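# Seat the two lids on their matching boxes

## Task

Cover the large box with the large lid and the small box with the small lid, both pressed fully down so each stays seated without the robot supporting it. Then release suction and move the tool away.

## Robot and tools

Robot: a single six-joint arm (a UF850 model) on a base, carrying a vacuum suction cup. There is one arm only, so every motion argument is a single row. The tracked point is the cup point, the centre of the cup's rim when it touches nothing. The cup points along the cup point's own +z axis. From roughly 4 cm behind the rim, the tool body and its camera stick out up to about 9 cm sideways, so leave room around it.

Frames: poses in results use the scene frame. Its origin is on the table surface directly beneath the base, +z is up, and +y is to the left when facing along +x. Positions are in metres and orientation is a wxyz quaternion. The base may be slightly tilted, and the reported position gets less accurate at long reach. Joint ranges (rad, base outward): waist -6.283 to 6.283, shoulder -2.304 to 2.304, elbow -4.224 to 0.061, forearm roll -6.283 to 6.283, wrist pitch -2.164 to 2.164, wrist roll -6.283 to 6.283.

The row format, used by execute_actions and move: 7 numbers, each in [-1, 1], ordered dx, dy, dz, rx, ry, rz, suction. The first six are an offset, not a pose. They are expressed in the cup point's own axes and measured from the cup point pose in the most recent result that reports it. Before any result in the scene has reported it, and for the second or later call within one reply, the reference is wherever the robot is when the action begins. The scale is 1.0 = 0.6 m for translations and 1.0 = 180 degrees for rotations. rx, ry, rz form one rotation vector. Suction is on for any value above 0.01 and off for 0.01 or less, and it keeps its last setting. All zeros is not a hold: it sends the arm back to the reference pose.

execute_actions: takes "actions", a list holding at most one item, plus an optional "pictures" boolean.
- An empty list sends nothing and returns the state with images.
- An action is {"rows": [...], "steps": n}. It has 1 to 15 rows and n from 12 to 15, with 15 as the default. One row is applied per control step (1/30 s). If there are fewer rows than steps, the last row repeats. Every row is counted from the same reference, not from the row before it.
- A wait is {"steps": n} with n up to 300. It is counted from the previous result, so your reply time is part of it.
- A result is returned 12 steps before the action ends. Those 12 steps then run while you write your next reply.
- Images are only included for an empty list or with pictures true.

move: has "target", one 7-number row using the same offset convention, and "speed" in m/s. Speed ranges from 0.002 to 0.5 (default 0.25), and turning is capped at twice that value in rad/s. The cup point follows a straight path lasting 0.5 to 10 s; a longer path is cut off at 10 s. The path does not slow for obstacles, and the arm can lag, stray or overshoot the speed. The suction value is applied when the move starts. The result adds a "move:" line:
- how it ended: done, off_target, moving, held or fault;
- limits=paced means the sent pose was clipped;
- limits=held means some steps were blocked, after which the arm may jump faster than the set speed;
- the distance left to the target.
Images are always included.

wait: "seconds", from 0 to 10. The scene runs and nothing new is commanded.

zoom_image: "camera" is cam_high or cam_low, and "region" is [x0, y0, x1, y1] in pixels of that camera's 896x504 image, measured from its top-left corner. The region can be at most 504x504. It returns a closer view of that area.

read_manual: optional "section" ("licences"). It returns licence text only and does nothing to the robot.

finished_scene: "scene" is the number of the current scene. Replying without any tool call also ends things.

Controller behaviour: at each step the commanded pose is clipped to within 70 mm and 16 degrees of the measured pose. Position takes priority over orientation. After an action's final step, the arm only continues to the last clipped pose, so read the result and send the remaining distance. Each joint's target moves at most 3.14 rad/s.

Result lines:
- The state gives the pose plus linear and angular velocity.
- "Hand target" shows where the controller is currently heading; it appears only when nothing is kept back.
- "pose unreachable" and HELD mark steps that the clearance check changed or blocked. The mounting block counts as part of the arm for this check.
- Joint positions and joint torques are listed in URDF order. The torques include offsets and noise.
- suction_measured: near 0 means no seal; 0.83 or more means airtight; lower values mean leaks.
- part_present switches to 1 at 0.50 and back to 0 below 0.45.
- MOTOR HOT appears from 65 °C. At 80 °C there is an OVER-TEMPERATURE FAULT, and the brakes lock until the motors cool.

Gripping: switch suction on and press the 36 mm rim flat onto a smooth area of the lid so it seals all round. Keep it away from edges, holes and seams. Under vacuum the cup shortens by up to about 12 mm. Vacuum alone can lift a resting object. To release, set the lid down on its support, switch suction off, then move at least 15 mm away. If the cup seals onto the table, it pins the tool until suction is turned off.

Things to avoid:
- Knocking or placing anything off the table ends the scene.
- Drops, slips, slams and hard impacts lower the result. Contact hits harder at higher speed and when the target lies further beyond the contact.
- A torque fault happens if contact torque reaches a load limit (N m): waist 56.4, shoulder 56.4, elbow 47, forearm roll 25.3, wrist pitch 17.8, wrist roll 17.8. The arm then backs off, stops for 10 s and drops the rest of the call.
- Loose objects may occasionally be pushed by something, so check the lids are still seated before finishing.
- Faster, smoother motion with less effort is better.

Each tool is called after "Emit:" as name(argument=value, ...) on one line, values as JSON.

## Session

Emit:
execute_actions(actions=[])

Scene clock: 0.00 s of 6200.00 s.
end_effector_position=(+0.6015, +0.0247, +0.3460) suction_measured=0.00 part_present=0 end_effector_quat_wxyz=(-0.005, -0.022, +1.000, +0.007) end_effector_velocity=(-0.000, +0.000, -0.000) end_effector_angular_velocity=(-0.000, +0.001, -0.000)
Joint positions: [ 0.003 -0.535 -1.293 -0.    -0.761 -1.568]
Joint velocities: [ 0.    -0.    -0.     0.    -0.001  0.   ]
Joint torques (N m, as the arm reports them, + toward a larger angle): no reading
Motor temperatures (°C, as the motors report them): [28 25 28 28 32 32]
Hand target: +0.602, +0.025, +0.346; -0.005, -0.022, +1.000, +0.007

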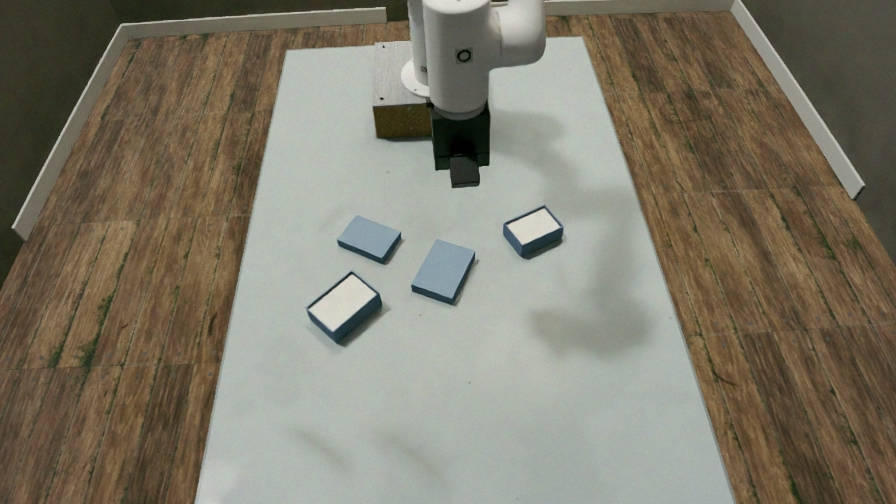

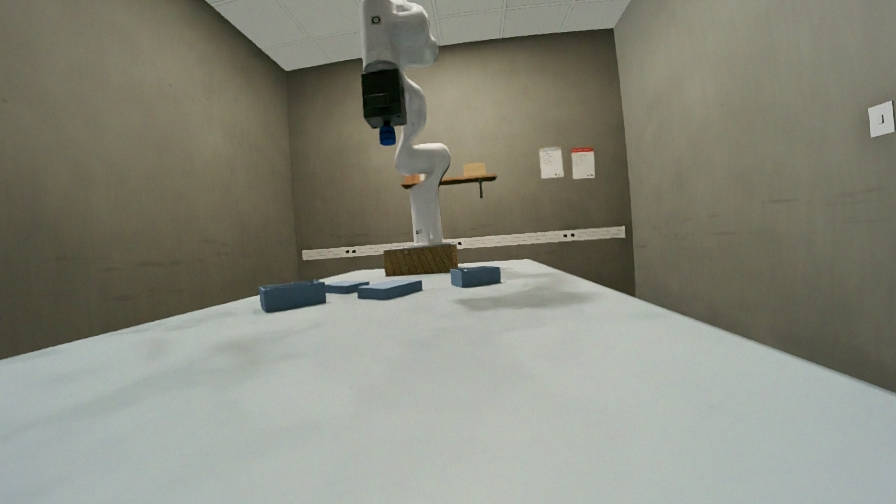

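Emit:
zoom_image(camera="cam_high", region=[295, 200, 495, 350])

Emit:
zoom_image(camera="cam_high", region=[400, 170, 600, 320])

Emit:
zoom_image(camera="cam_low", region=[250, 240, 520, 330])

Region (295, 200, 495, 350) of cam_high's 896x504 image, scaled by 2.520, with more detail than that image has; it fills the top 378 rows of this view, and the rest is white.

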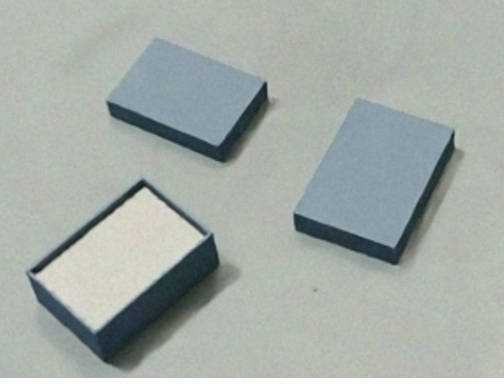

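Region (400, 170, 600, 320) of cam_high's 896x504 image, scaled by 2.520, with more detail than that image has; it fills the top 378 rows of this view, and the rest is white.

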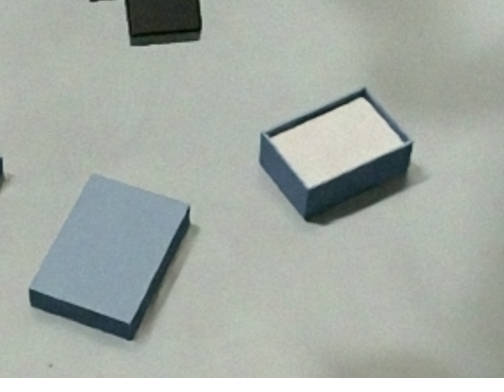

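Region (250, 240, 520, 330) of cam_low's 896x504 image, scaled by 1.867, with more detail than that image has.

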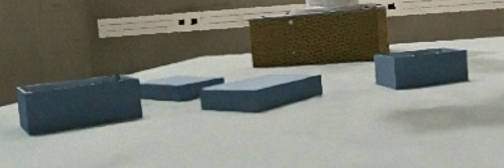

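Emit:
zoom_image(camera="cam_high", region=[302, 265, 386, 349])

Emit:
zoom_image(camera="cam_high", region=[402, 230, 486, 314])

Emit:
zoom_image(camera="cam_high", region=[330, 200, 414, 284])

Emit:
zoom_image(camera="cam_high", region=[492, 190, 576, 274])

Region (302, 265, 386, 349) of cam_high's 896x504 image, scaled by 6.000, with more detail than that image has.

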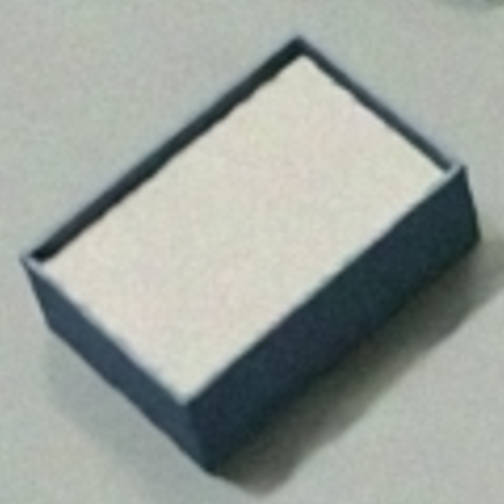

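Region (402, 230, 486, 314) of cam_high's 896x504 image, scaled by 6.000, with more detail than that image has.

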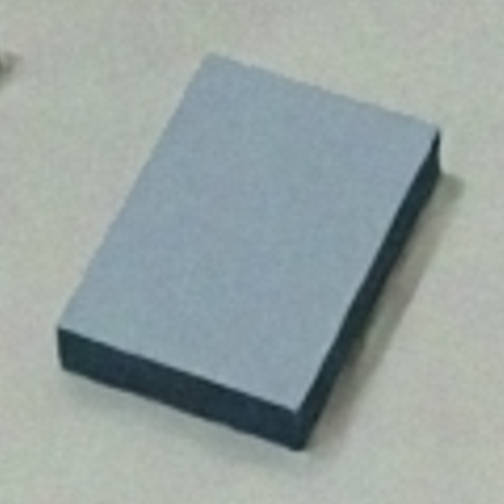

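Region (330, 200, 414, 284) of cam_high's 896x504 image, scaled by 6.000, with more detail than that image has.

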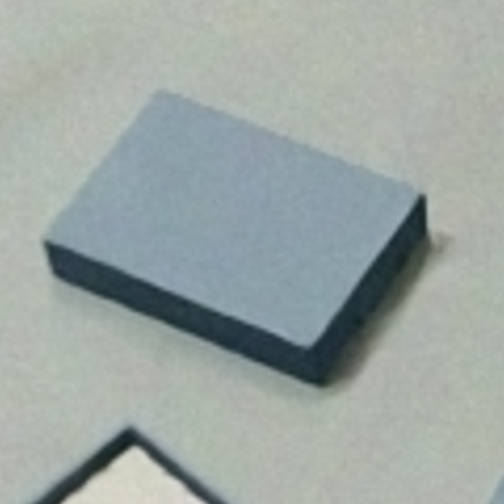

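Region (492, 190, 576, 274) of cam_high's 896x504 image, scaled by 6.000, with more detail than that image has.

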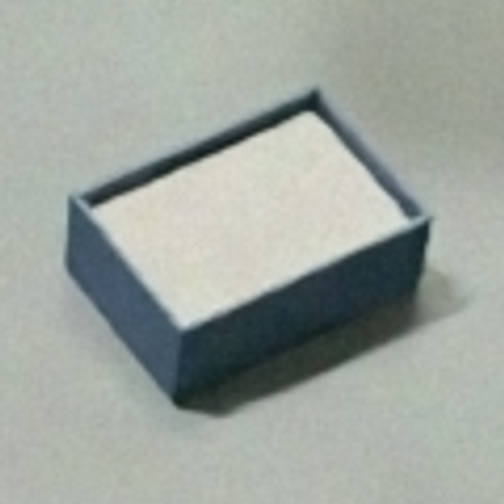

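Emit:
move(target=[0.134,-0.0705,0.45,0,0,0.958,0], speed=0.5)

Scene clock: 7.10 s of 6200.00 s.
end_effector_position=(+0.5204, -0.0175, +0.0761) suction_measured=0.00 part_present=0 end_effector_quat_wxyz=(-0.009, +0.996, +0.088, -0.004) end_effector_velocity=(-0.001, -0.000, -0.000) end_effector_angular_velocity=(-0.021, +0.007, -0.004)
Joint positions: [-0.079 -0.869 -1.048  0.015 -0.181  1.344]
Joint velocities: [ 0.01  -0.002 -0.003 -0.12  -0.006  0.133]
Joint torques (N m, as the arm reports them, + toward a larger angle): [  5.51  52.52 -14.89  -1.58   0.31  -0.08]
Motor temperatures (°C, as the motors report them): [28 26 29 28 32 32]
Hand target: +0.520, -0.017, +0.076; -0.008, +0.996, +0.088, -0.005
Off the commanded pose: 0.000 m, 0 deg.
Kept back: nothing.
After step 90, 0.33 s passed at rest.
move: done

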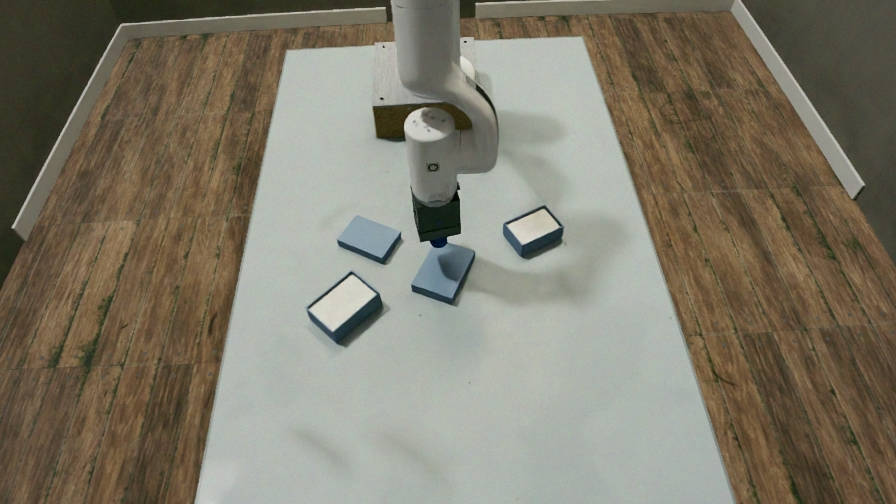

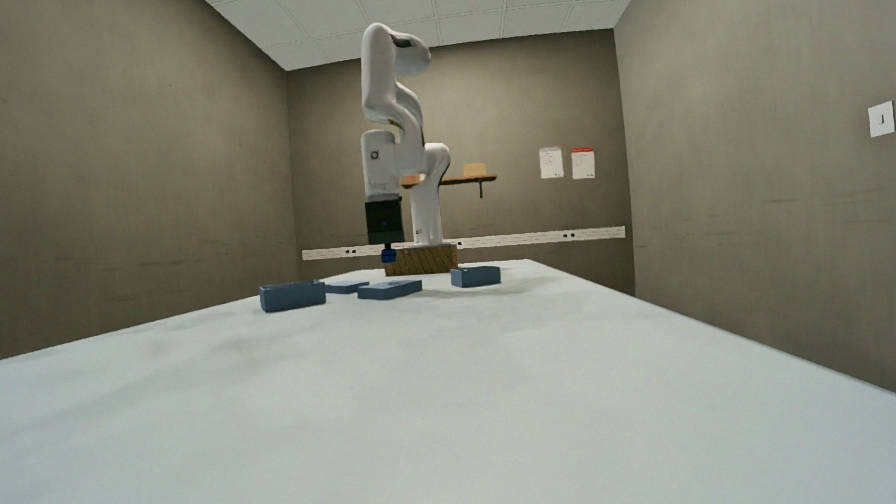

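Emit:
move(target=[0.052,-0.005,0.065,0,0,0,0])

Emit:
zoom_image(camera="cam_high", region=[402, 230, 486, 314])

Emit:
zoom_image(camera="cam_low", region=[340, 240, 440, 310])

Scene clock: 9.90 s of 6200.00 s.
end_effector_position=(+0.5501, -0.0084, +0.0372) suction_measured=0.00 part_present=0 end_effector_quat_wxyz=(-0.009, +0.996, +0.088, -0.004) end_effector_velocity=(+0.001, +0.001, -0.001) end_effector_angular_velocity=(+0.000, +0.000, +0.002)
Joint positions: [-0.062 -0.994 -1.175  0.015 -0.183  1.361]
Joint velocities: [ 0.001 -0.004 -0.004  0.    -0.    -0.001]
Joint torques (N m, as the arm reports them, + toward a larger angle): [  4.25  57.2  -14.66  -2.11   0.35   0.05]
Motor temperatures (°C, as the motors report them): [28 26 29 28 32 32]
Hand target: +0.550, -0.008, +0.037; -0.009, +0.996, +0.088, -0.004
Off the commanded pose: 0.000 m, 0 deg.
Kept back: nothing.
move: done

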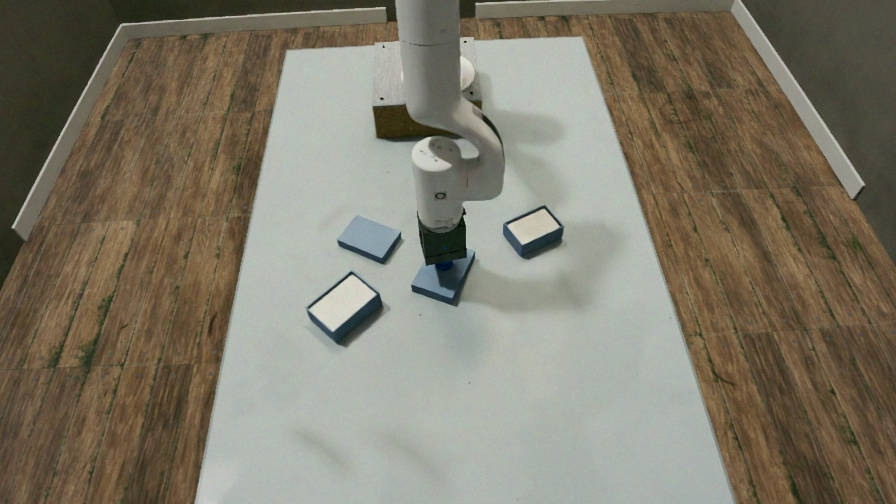

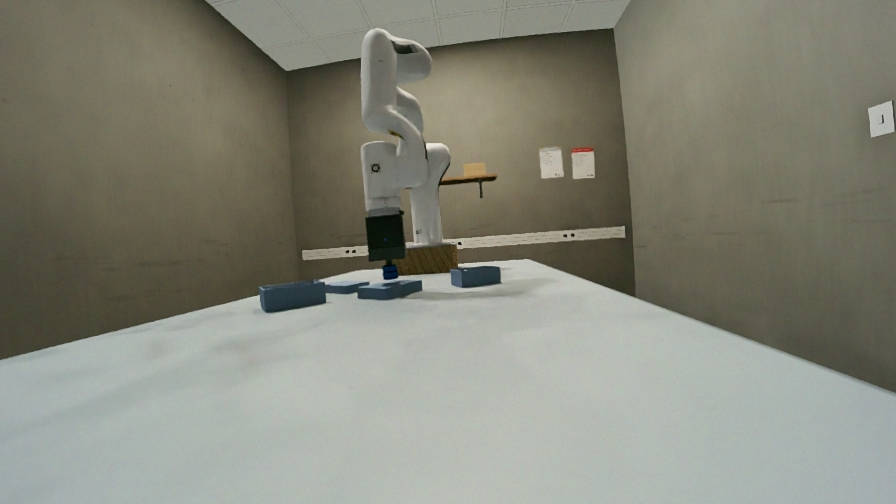

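Region (402, 230, 486, 314) of cam_high's 896x504 image, scaled by 6.000, with more detail than that image has.

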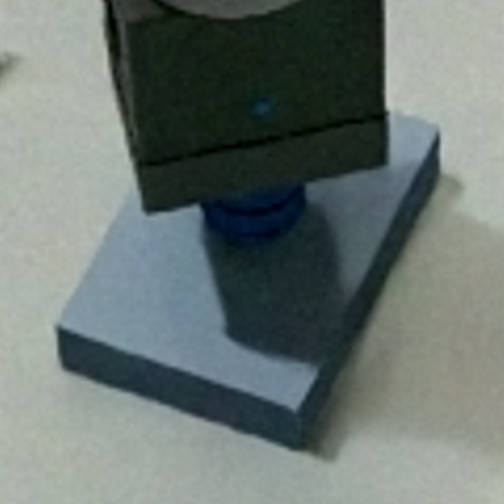

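Region (340, 240, 440, 310) of cam_low's 896x504 image, scaled by 5.040, with more detail than that image has; it fills the top 353 rows of this view, and the rest is white.

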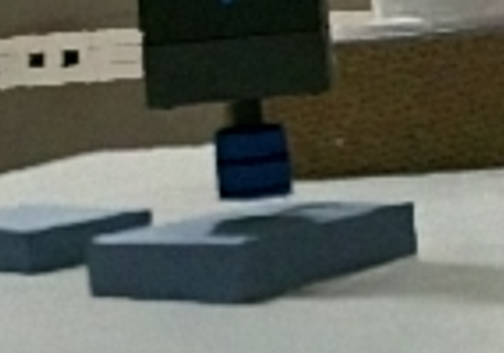

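Emit:
move(target=[0,0,0.03,0,0,0,1], speed=0.04)

Emit:
move(target=[0,0,-0.1,0,0,0,1], speed=0.1)

Scene clock: 11.20 s of 6200.00 s.
end_effector_position=(+0.5500, -0.0081, +0.0193) suction_measured=0.93 part_present=1 end_effector_quat_wxyz=(-0.009, +0.996, +0.088, -0.004) end_effector_velocity=(+0.001, +0.001, -0.001) end_effector_angular_velocity=(+0.000, -0.002, +0.000)
Joint positions: [-0.062 -1.034 -1.194  0.017 -0.161  1.36 ]
Joint velocities: [ 0.001 -0.002 -0.002  0.001  0.002  0.   ]
Joint torques (N m, as the arm reports them, + toward a larger angle): [  3.81  57.93 -14.45  -2.06   0.34  -0.06]
Motor temperatures (°C, as the motors report them): [28 26 29 28 32 32]
Hand target: +0.550, -0.008, +0.019; -0.009, +0.996, +0.088, -0.004
Off the commanded pose: 0.000 m, 0 deg.
Kept back: nothing.
move: done

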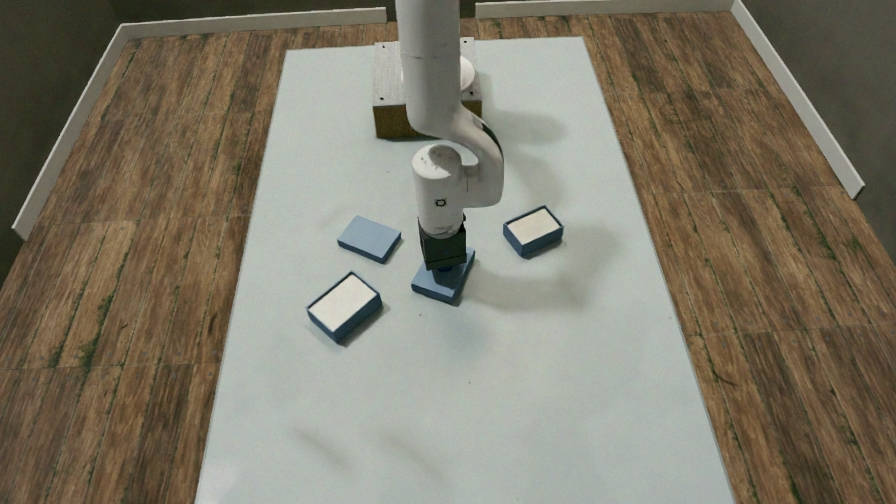

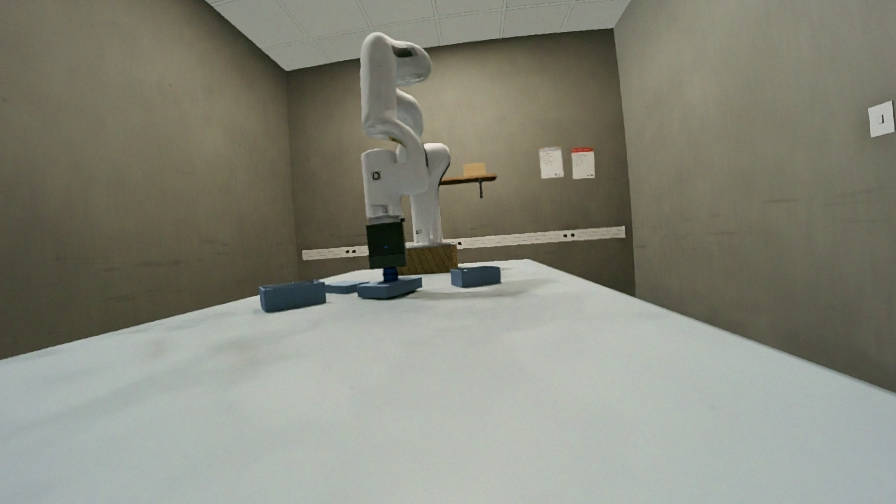

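Scene clock: 12.23 s of 6200.00 s.
end_effector_position=(+0.5504, -0.0091, +0.0791) suction_measured=0.94 part_present=1 end_effector_quat_wxyz=(-0.009, +0.996, +0.088, -0.004) end_effector_velocity=(+0.001, +0.000, +0.002) end_effector_angular_velocity=(-0.000, -0.002, +0.001)
Joint positions: [-0.062 -0.902 -1.137  0.011 -0.237  1.365]
Joint velocities: [ 0.     0.005  0.001 -0.    -0.002 -0.   ]
Joint torques (N m, as the arm reports them, + toward a larger angle): [  4.31  55.37 -15.94  -2.13   0.39   0.  ]
Motor temperatures (°C, as the motors report them): [28 26 29 28 32 32]
Hand target: +0.551, -0.009, +0.079; -0.009, +0.996, +0.088, -0.004
Off the commanded pose: 0.000 m, 0 deg.
Kept back: nothing.
move: done

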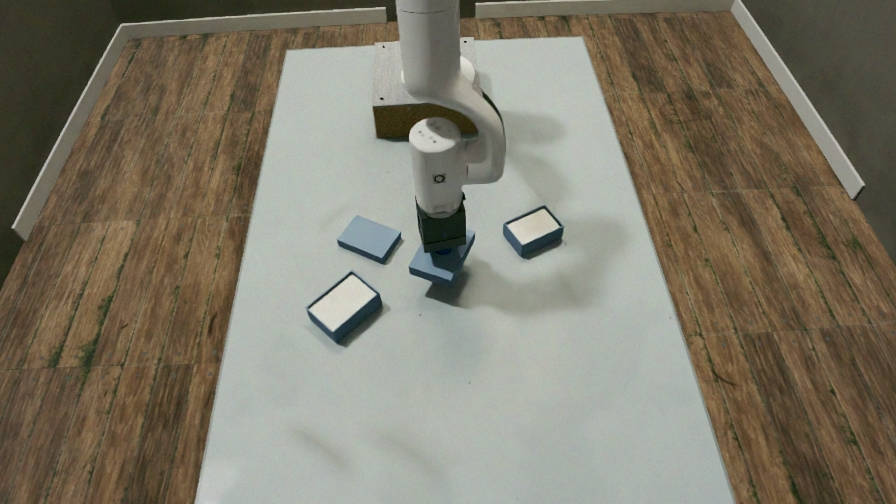

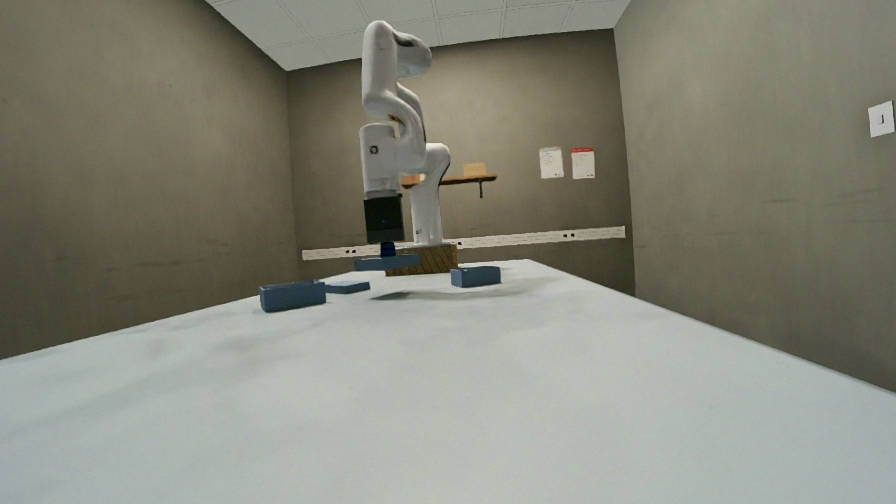

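Emit:
move(target=[0.0775,0.361,0.01,-0.0055,0.003,0.106,1], speed=0.2)

Emit:
zoom_image(camera="cam_high", region=[292, 255, 392, 355])

Emit:
zoom_image(camera="cam_low", region=[245, 250, 345, 320])

Scene clock: 14.60 s of 6200.00 s.
end_effector_position=(+0.6346, -0.2133, +0.0688) suction_measured=0.94 part_present=1 end_effector_quat_wxyz=(-0.000, +0.997, -0.078, -0.000) end_effector_velocity=(+0.001, -0.002, +0.000) end_effector_angular_velocity=(-0.000, -0.000, -0.004)
Joint positions: [-0.365 -1.103 -1.548 -0.025 -0.433  1.429]
Joint velocities: [-0.003 -0.003 -0.007 -0.    -0.003  0.001]
Joint torques (N m, as the arm reports them, + toward a larger angle): [  4.14  65.43 -19.18  -1.83   0.38   0.05]
Motor temperatures (°C, as the motors report them): [28 26 29 28 32 32]
Hand target: +0.635, -0.214, +0.069; -0.000, +0.997, -0.078, -0.000
Off the commanded pose: 0.001 m, 0 deg.
Kept back: nothing.
move: done

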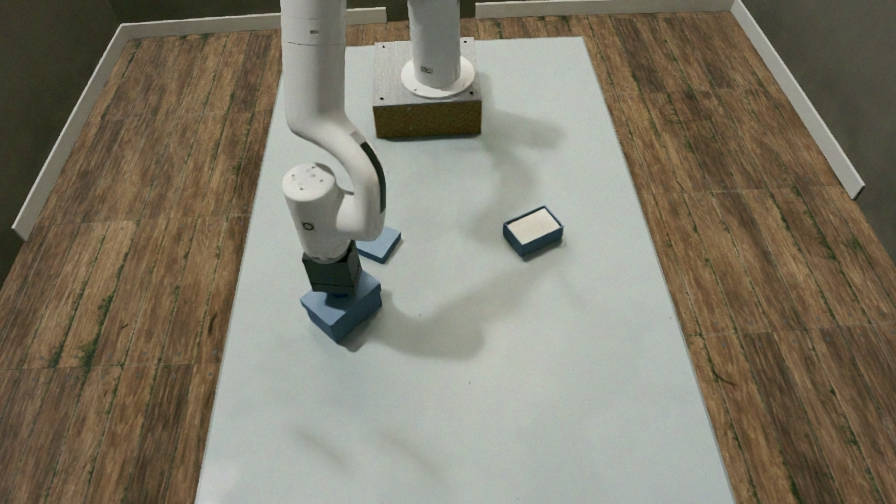

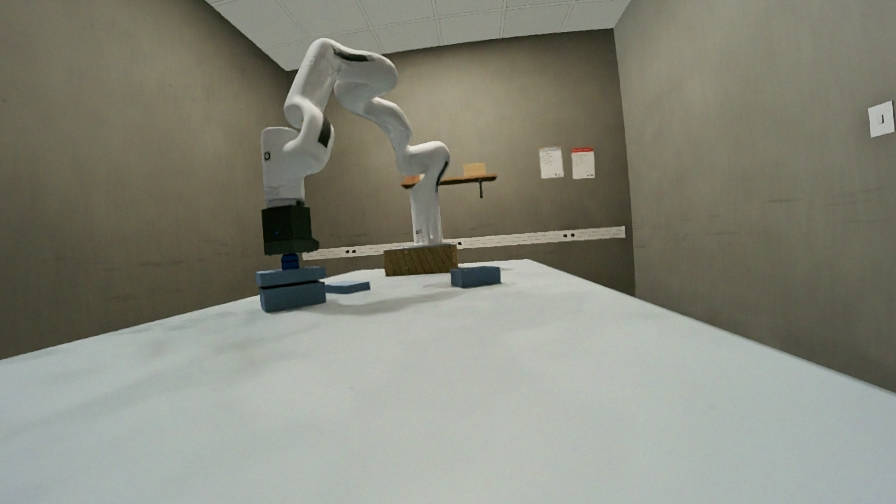

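Region (292, 255, 392, 355) of cam_high's 896x504 image, scaled by 5.040, with more detail than that image has.

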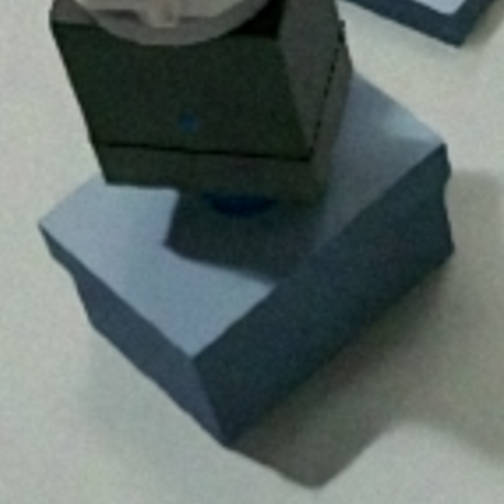

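Region (245, 250, 345, 320) of cam_low's 896x504 image, scaled by 5.040, with more detail than that image has; it fills the top 353 rows of this view, and the rest is white.

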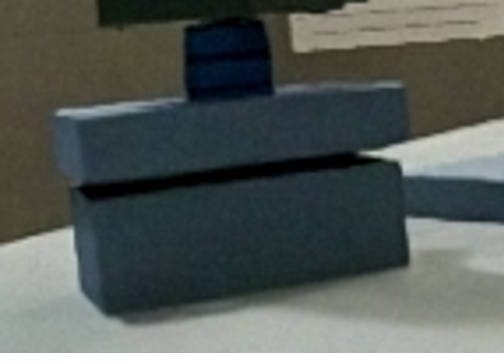

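Emit:
move(target=[0,0.001,0.032,0,0,0,1], speed=0.025)

Emit:
zoom_image(camera="cam_low", region=[245, 250, 345, 320])

Scene clock: 16.07 s of 6200.00 s.
end_effector_position=(+0.6345, -0.2139, +0.0497) suction_measured=0.94 part_present=1 end_effector_quat_wxyz=(-0.000, +0.997, -0.078, -0.000) end_effector_velocity=(+0.001, -0.000, -0.000) end_effector_angular_velocity=(-0.001, -0.002, -0.000)
Joint positions: [-0.366 -1.141 -1.567 -0.026 -0.415  1.429]
Joint velocities: [ 0.    -0.001 -0.002 -0.     0.001  0.   ]
Joint torques (N m, as the arm reports them, + toward a larger angle): [  3.92  65.61 -19.19  -1.81   0.32   0.01]
Motor temperatures (°C, as the motors report them): [28 26 29 28 32 32]
Hand target: +0.634, -0.214, +0.050; -0.000, +0.997, -0.078, -0.000
Off the commanded pose: 0.000 m, 0 deg.
Kept back: nothing.
move: done

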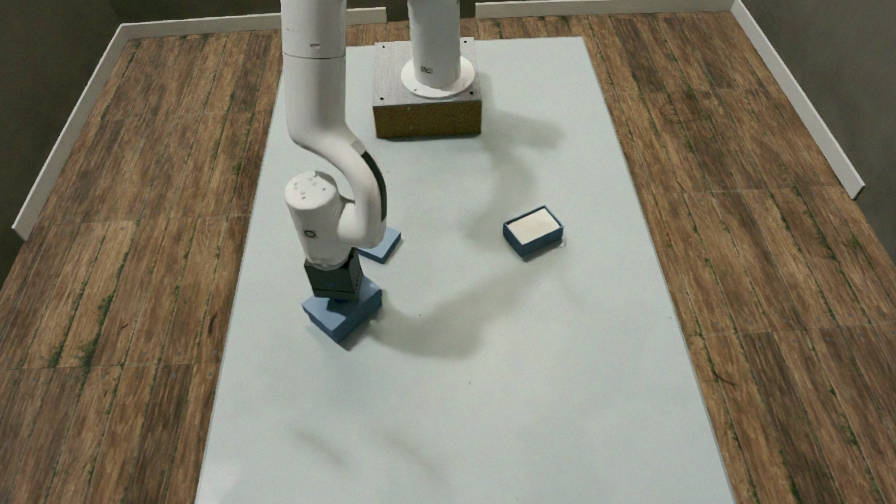

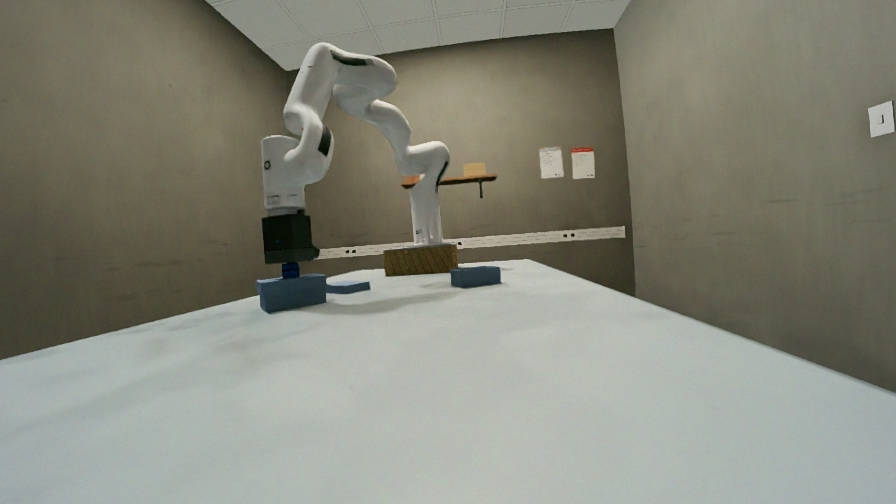

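Region (245, 250, 345, 320) of cam_low's 896x504 image, scaled by 5.040, with more detail than that image has; it fills the top 353 rows of this view, and the rest is white.

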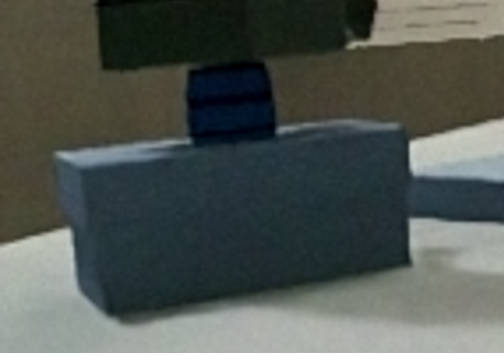

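Emit:
move(target=[0,0,0.021,0,0,0,1], speed=0.025)

Emit:
execute_actions(actions=[{"rows":[[0,0,0,0,0,0,0]],"steps":12}])

Emit:
move(target=[0,0,-0.065,0.005,-0.003,0,0], speed=0.1)

Emit:
zoom_image(camera="cam_low", region=[245, 250, 345, 320])

Scene clock: 17.43 s of 6200.00 s.
end_effector_position=(+0.6345, -0.2139, +0.0374) suction_measured=0.94 part_present=1 end_effector_quat_wxyz=(-0.000, +0.997, -0.078, -0.000) end_effector_velocity=(+0.000, -0.001, -0.001) end_effector_angular_velocity=(+0.000, +0.000, -0.002)
Joint positions: [-0.366 -1.166 -1.581 -0.027 -0.403  1.429]
Joint velocities: [-0.001 -0.002 -0.002 -0.    -0.     0.   ]
Joint torques (N m, as the arm reports them, + toward a larger angle): [  4.    63.62 -18.72  -1.79   0.73  -0.03]
Motor temperatures (°C, as the motors report them): [28 26 29 28 32 32]
Hand target: +0.634, -0.214, +0.037; -0.000, +0.997, -0.078, -0.000
Off the commanded pose: 0.000 m, 0 deg.
Kept back: nothing.
move: done

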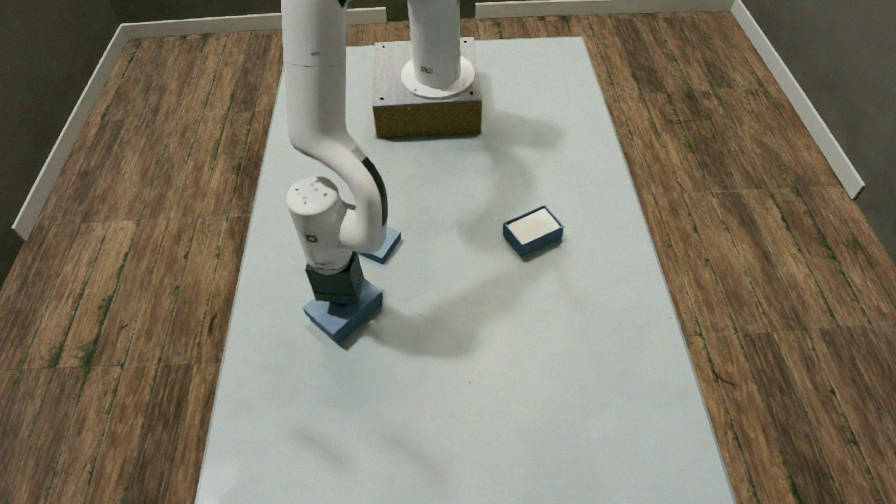

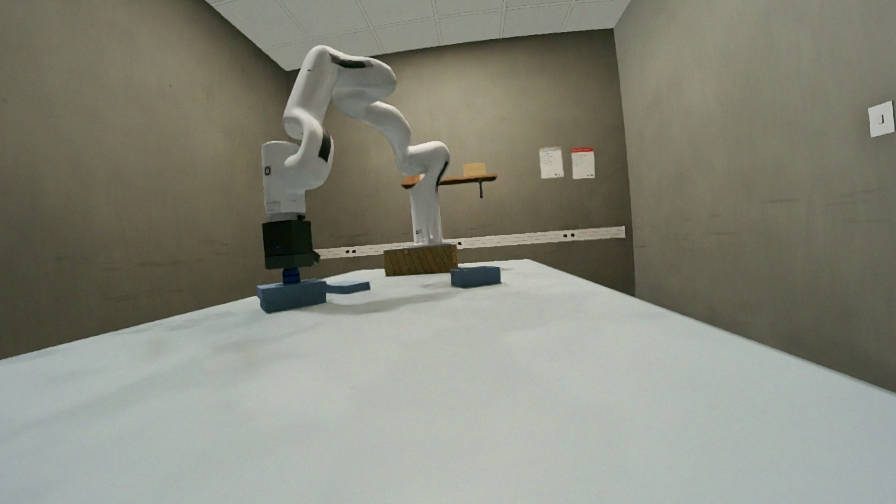

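Scene clock: 17.47 s of 6200.00 s.
end_effector_position=(+0.6345, -0.2139, +0.0373) suction_measured=0.94 part_present=1 end_effector_quat_wxyz=(-0.000, +0.997, -0.078, -0.000) end_effector_velocity=(+0.001, -0.000, +0.000) end_effector_angular_velocity=(-0.001, -0.002, -0.001)
Joint positions: [-0.366 -1.166 -1.581 -0.027 -0.403  1.429]
Joint velocities: [-0.     0.    -0.001 -0.     0.001  0.001]
Joint torques (N m, as the arm reports them, + toward a larger angle): [  3.28  64.15 -18.44  -1.8    0.76  -0.03]
Motor temperatures (°C, as the motors report them): [28 26 29 28 32 32]
Kept back: the last 12 steps of this action, its rows measured from the state above.
Steps of this call (step 1: nothing new was sent). Readings (end_effector_position | what the end effector reports):
1: the state above

Scene clock: 18.70 s of 6200.00 s.
end_effector_position=(+0.6347, -0.2140, +0.0763) suction_measured=0.00 part_present=0 end_effector_quat_wxyz=(-0.008, +0.997, -0.078, -0.004) end_effector_velocity=(+0.000, -0.000, +0.003) end_effector_angular_velocity=(+0.000, -0.001, +0.001)
Joint positions: [-0.371 -1.095 -1.555  0.007 -0.459  1.393]
Joint velocities: [-0.     0.005  0.002  0.002 -0.002 -0.002]
Joint torques (N m, as the arm reports them, + toward a larger angle): [  3.68  65.26 -19.47  -2.01   0.39  -0.01]
Motor temperatures (°C, as the motors report them): [28 26 29 28 32 32]
Hand target: +0.635, -0.214, +0.077; -0.008, +0.997, -0.078, -0.004
Off your previous action's commanded pose: 0.001 m, 0 deg at its last step (step 12 of this call).
Off the commanded pose: 0.000 m, 0 deg.
Kept back: nothing.
move: done

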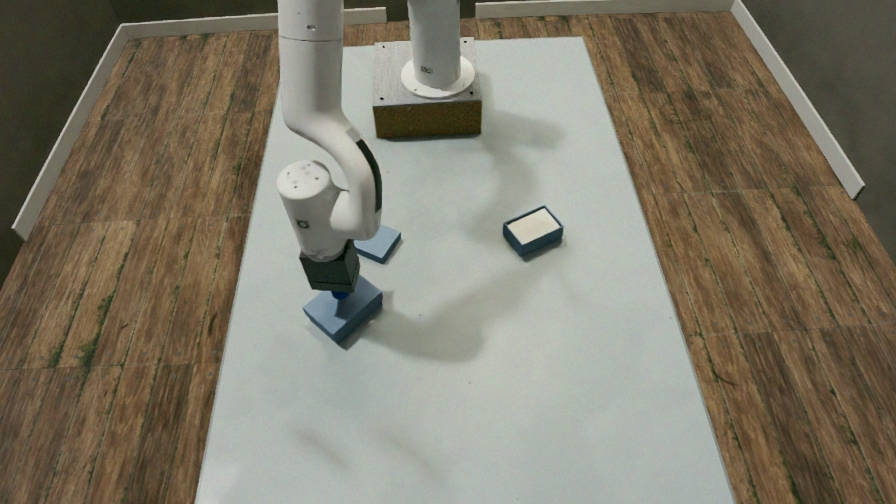

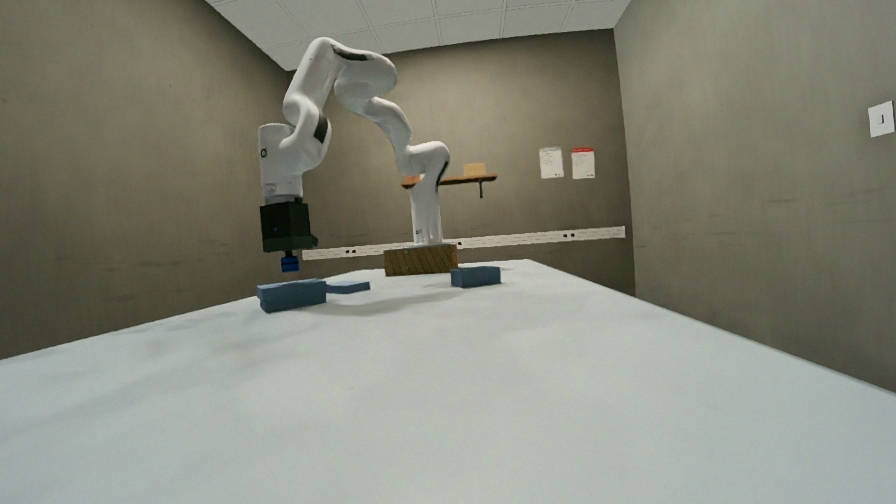

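Region (245, 250, 345, 320) of cam_low's 896x504 image, scaled by 5.040, with more detail than that image has; it fills the top 353 rows of this view, and the rest is white.

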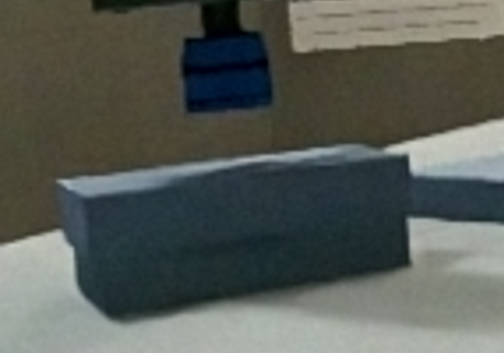

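Emit:
move(target=[-0.307,-0.022,0.055,-0.001,0,0.111,0])

Emit:
zoom_image(camera="cam_high", region=[330, 200, 414, 284])

Scene clock: 20.33 s of 6200.00 s.
end_effector_position=(+0.4550, -0.1723, +0.0453) suction_measured=0.00 part_present=0 end_effector_quat_wxyz=(-0.007, +0.968, -0.249, -0.006) end_effector_velocity=(-0.003, +0.000, -0.001) end_effector_angular_velocity=(-0.007, +0.003, -0.004)
Joint positions: [-0.408 -0.897 -0.974  0.034 -0.077  1.677]
Joint velocities: [ 0.002  0.001  0.007 -0.096  0.006  0.102]
Joint torques (N m, as the arm reports them, + toward a larger angle): [  3.74  50.94 -12.84  -1.95   0.33   0.05]
Motor temperatures (°C, as the motors report them): [28 26 29 28 32 32]
Hand target: +0.455, -0.172, +0.045; -0.007, +0.968, -0.250, -0.006
Off the commanded pose: 0.001 m, 0 deg.
Kept back: nothing.
move: done

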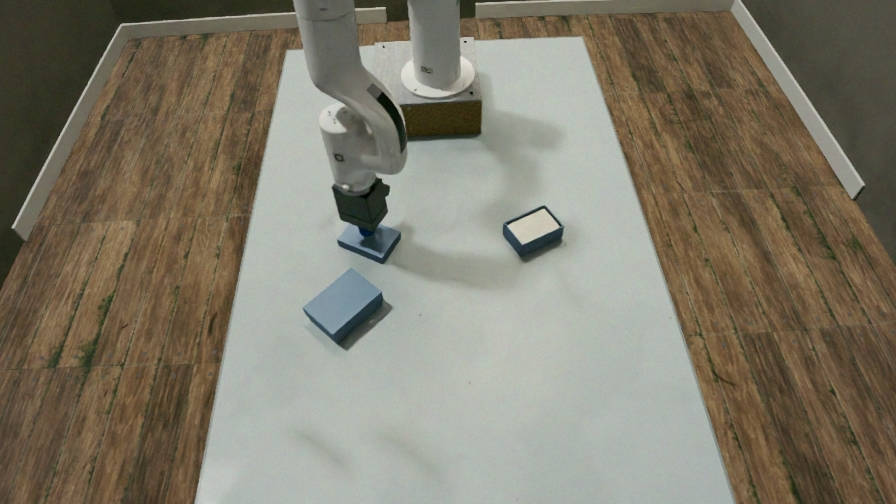

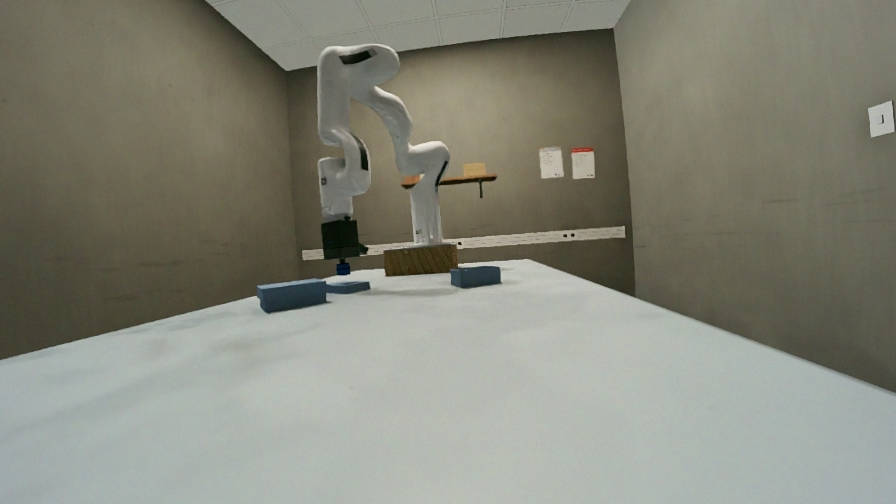

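Region (330, 200, 414, 284) of cam_high's 896x504 image, scaled by 6.000, with more detail than that image has.

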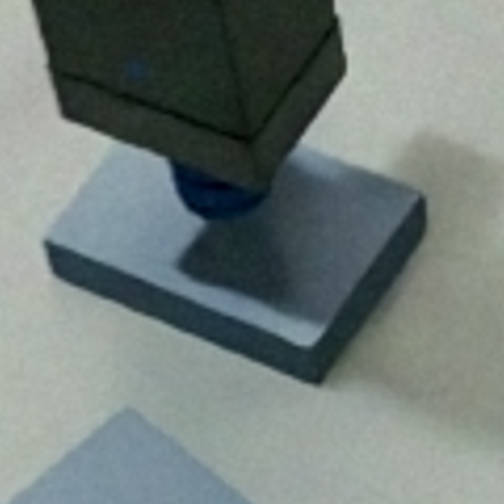

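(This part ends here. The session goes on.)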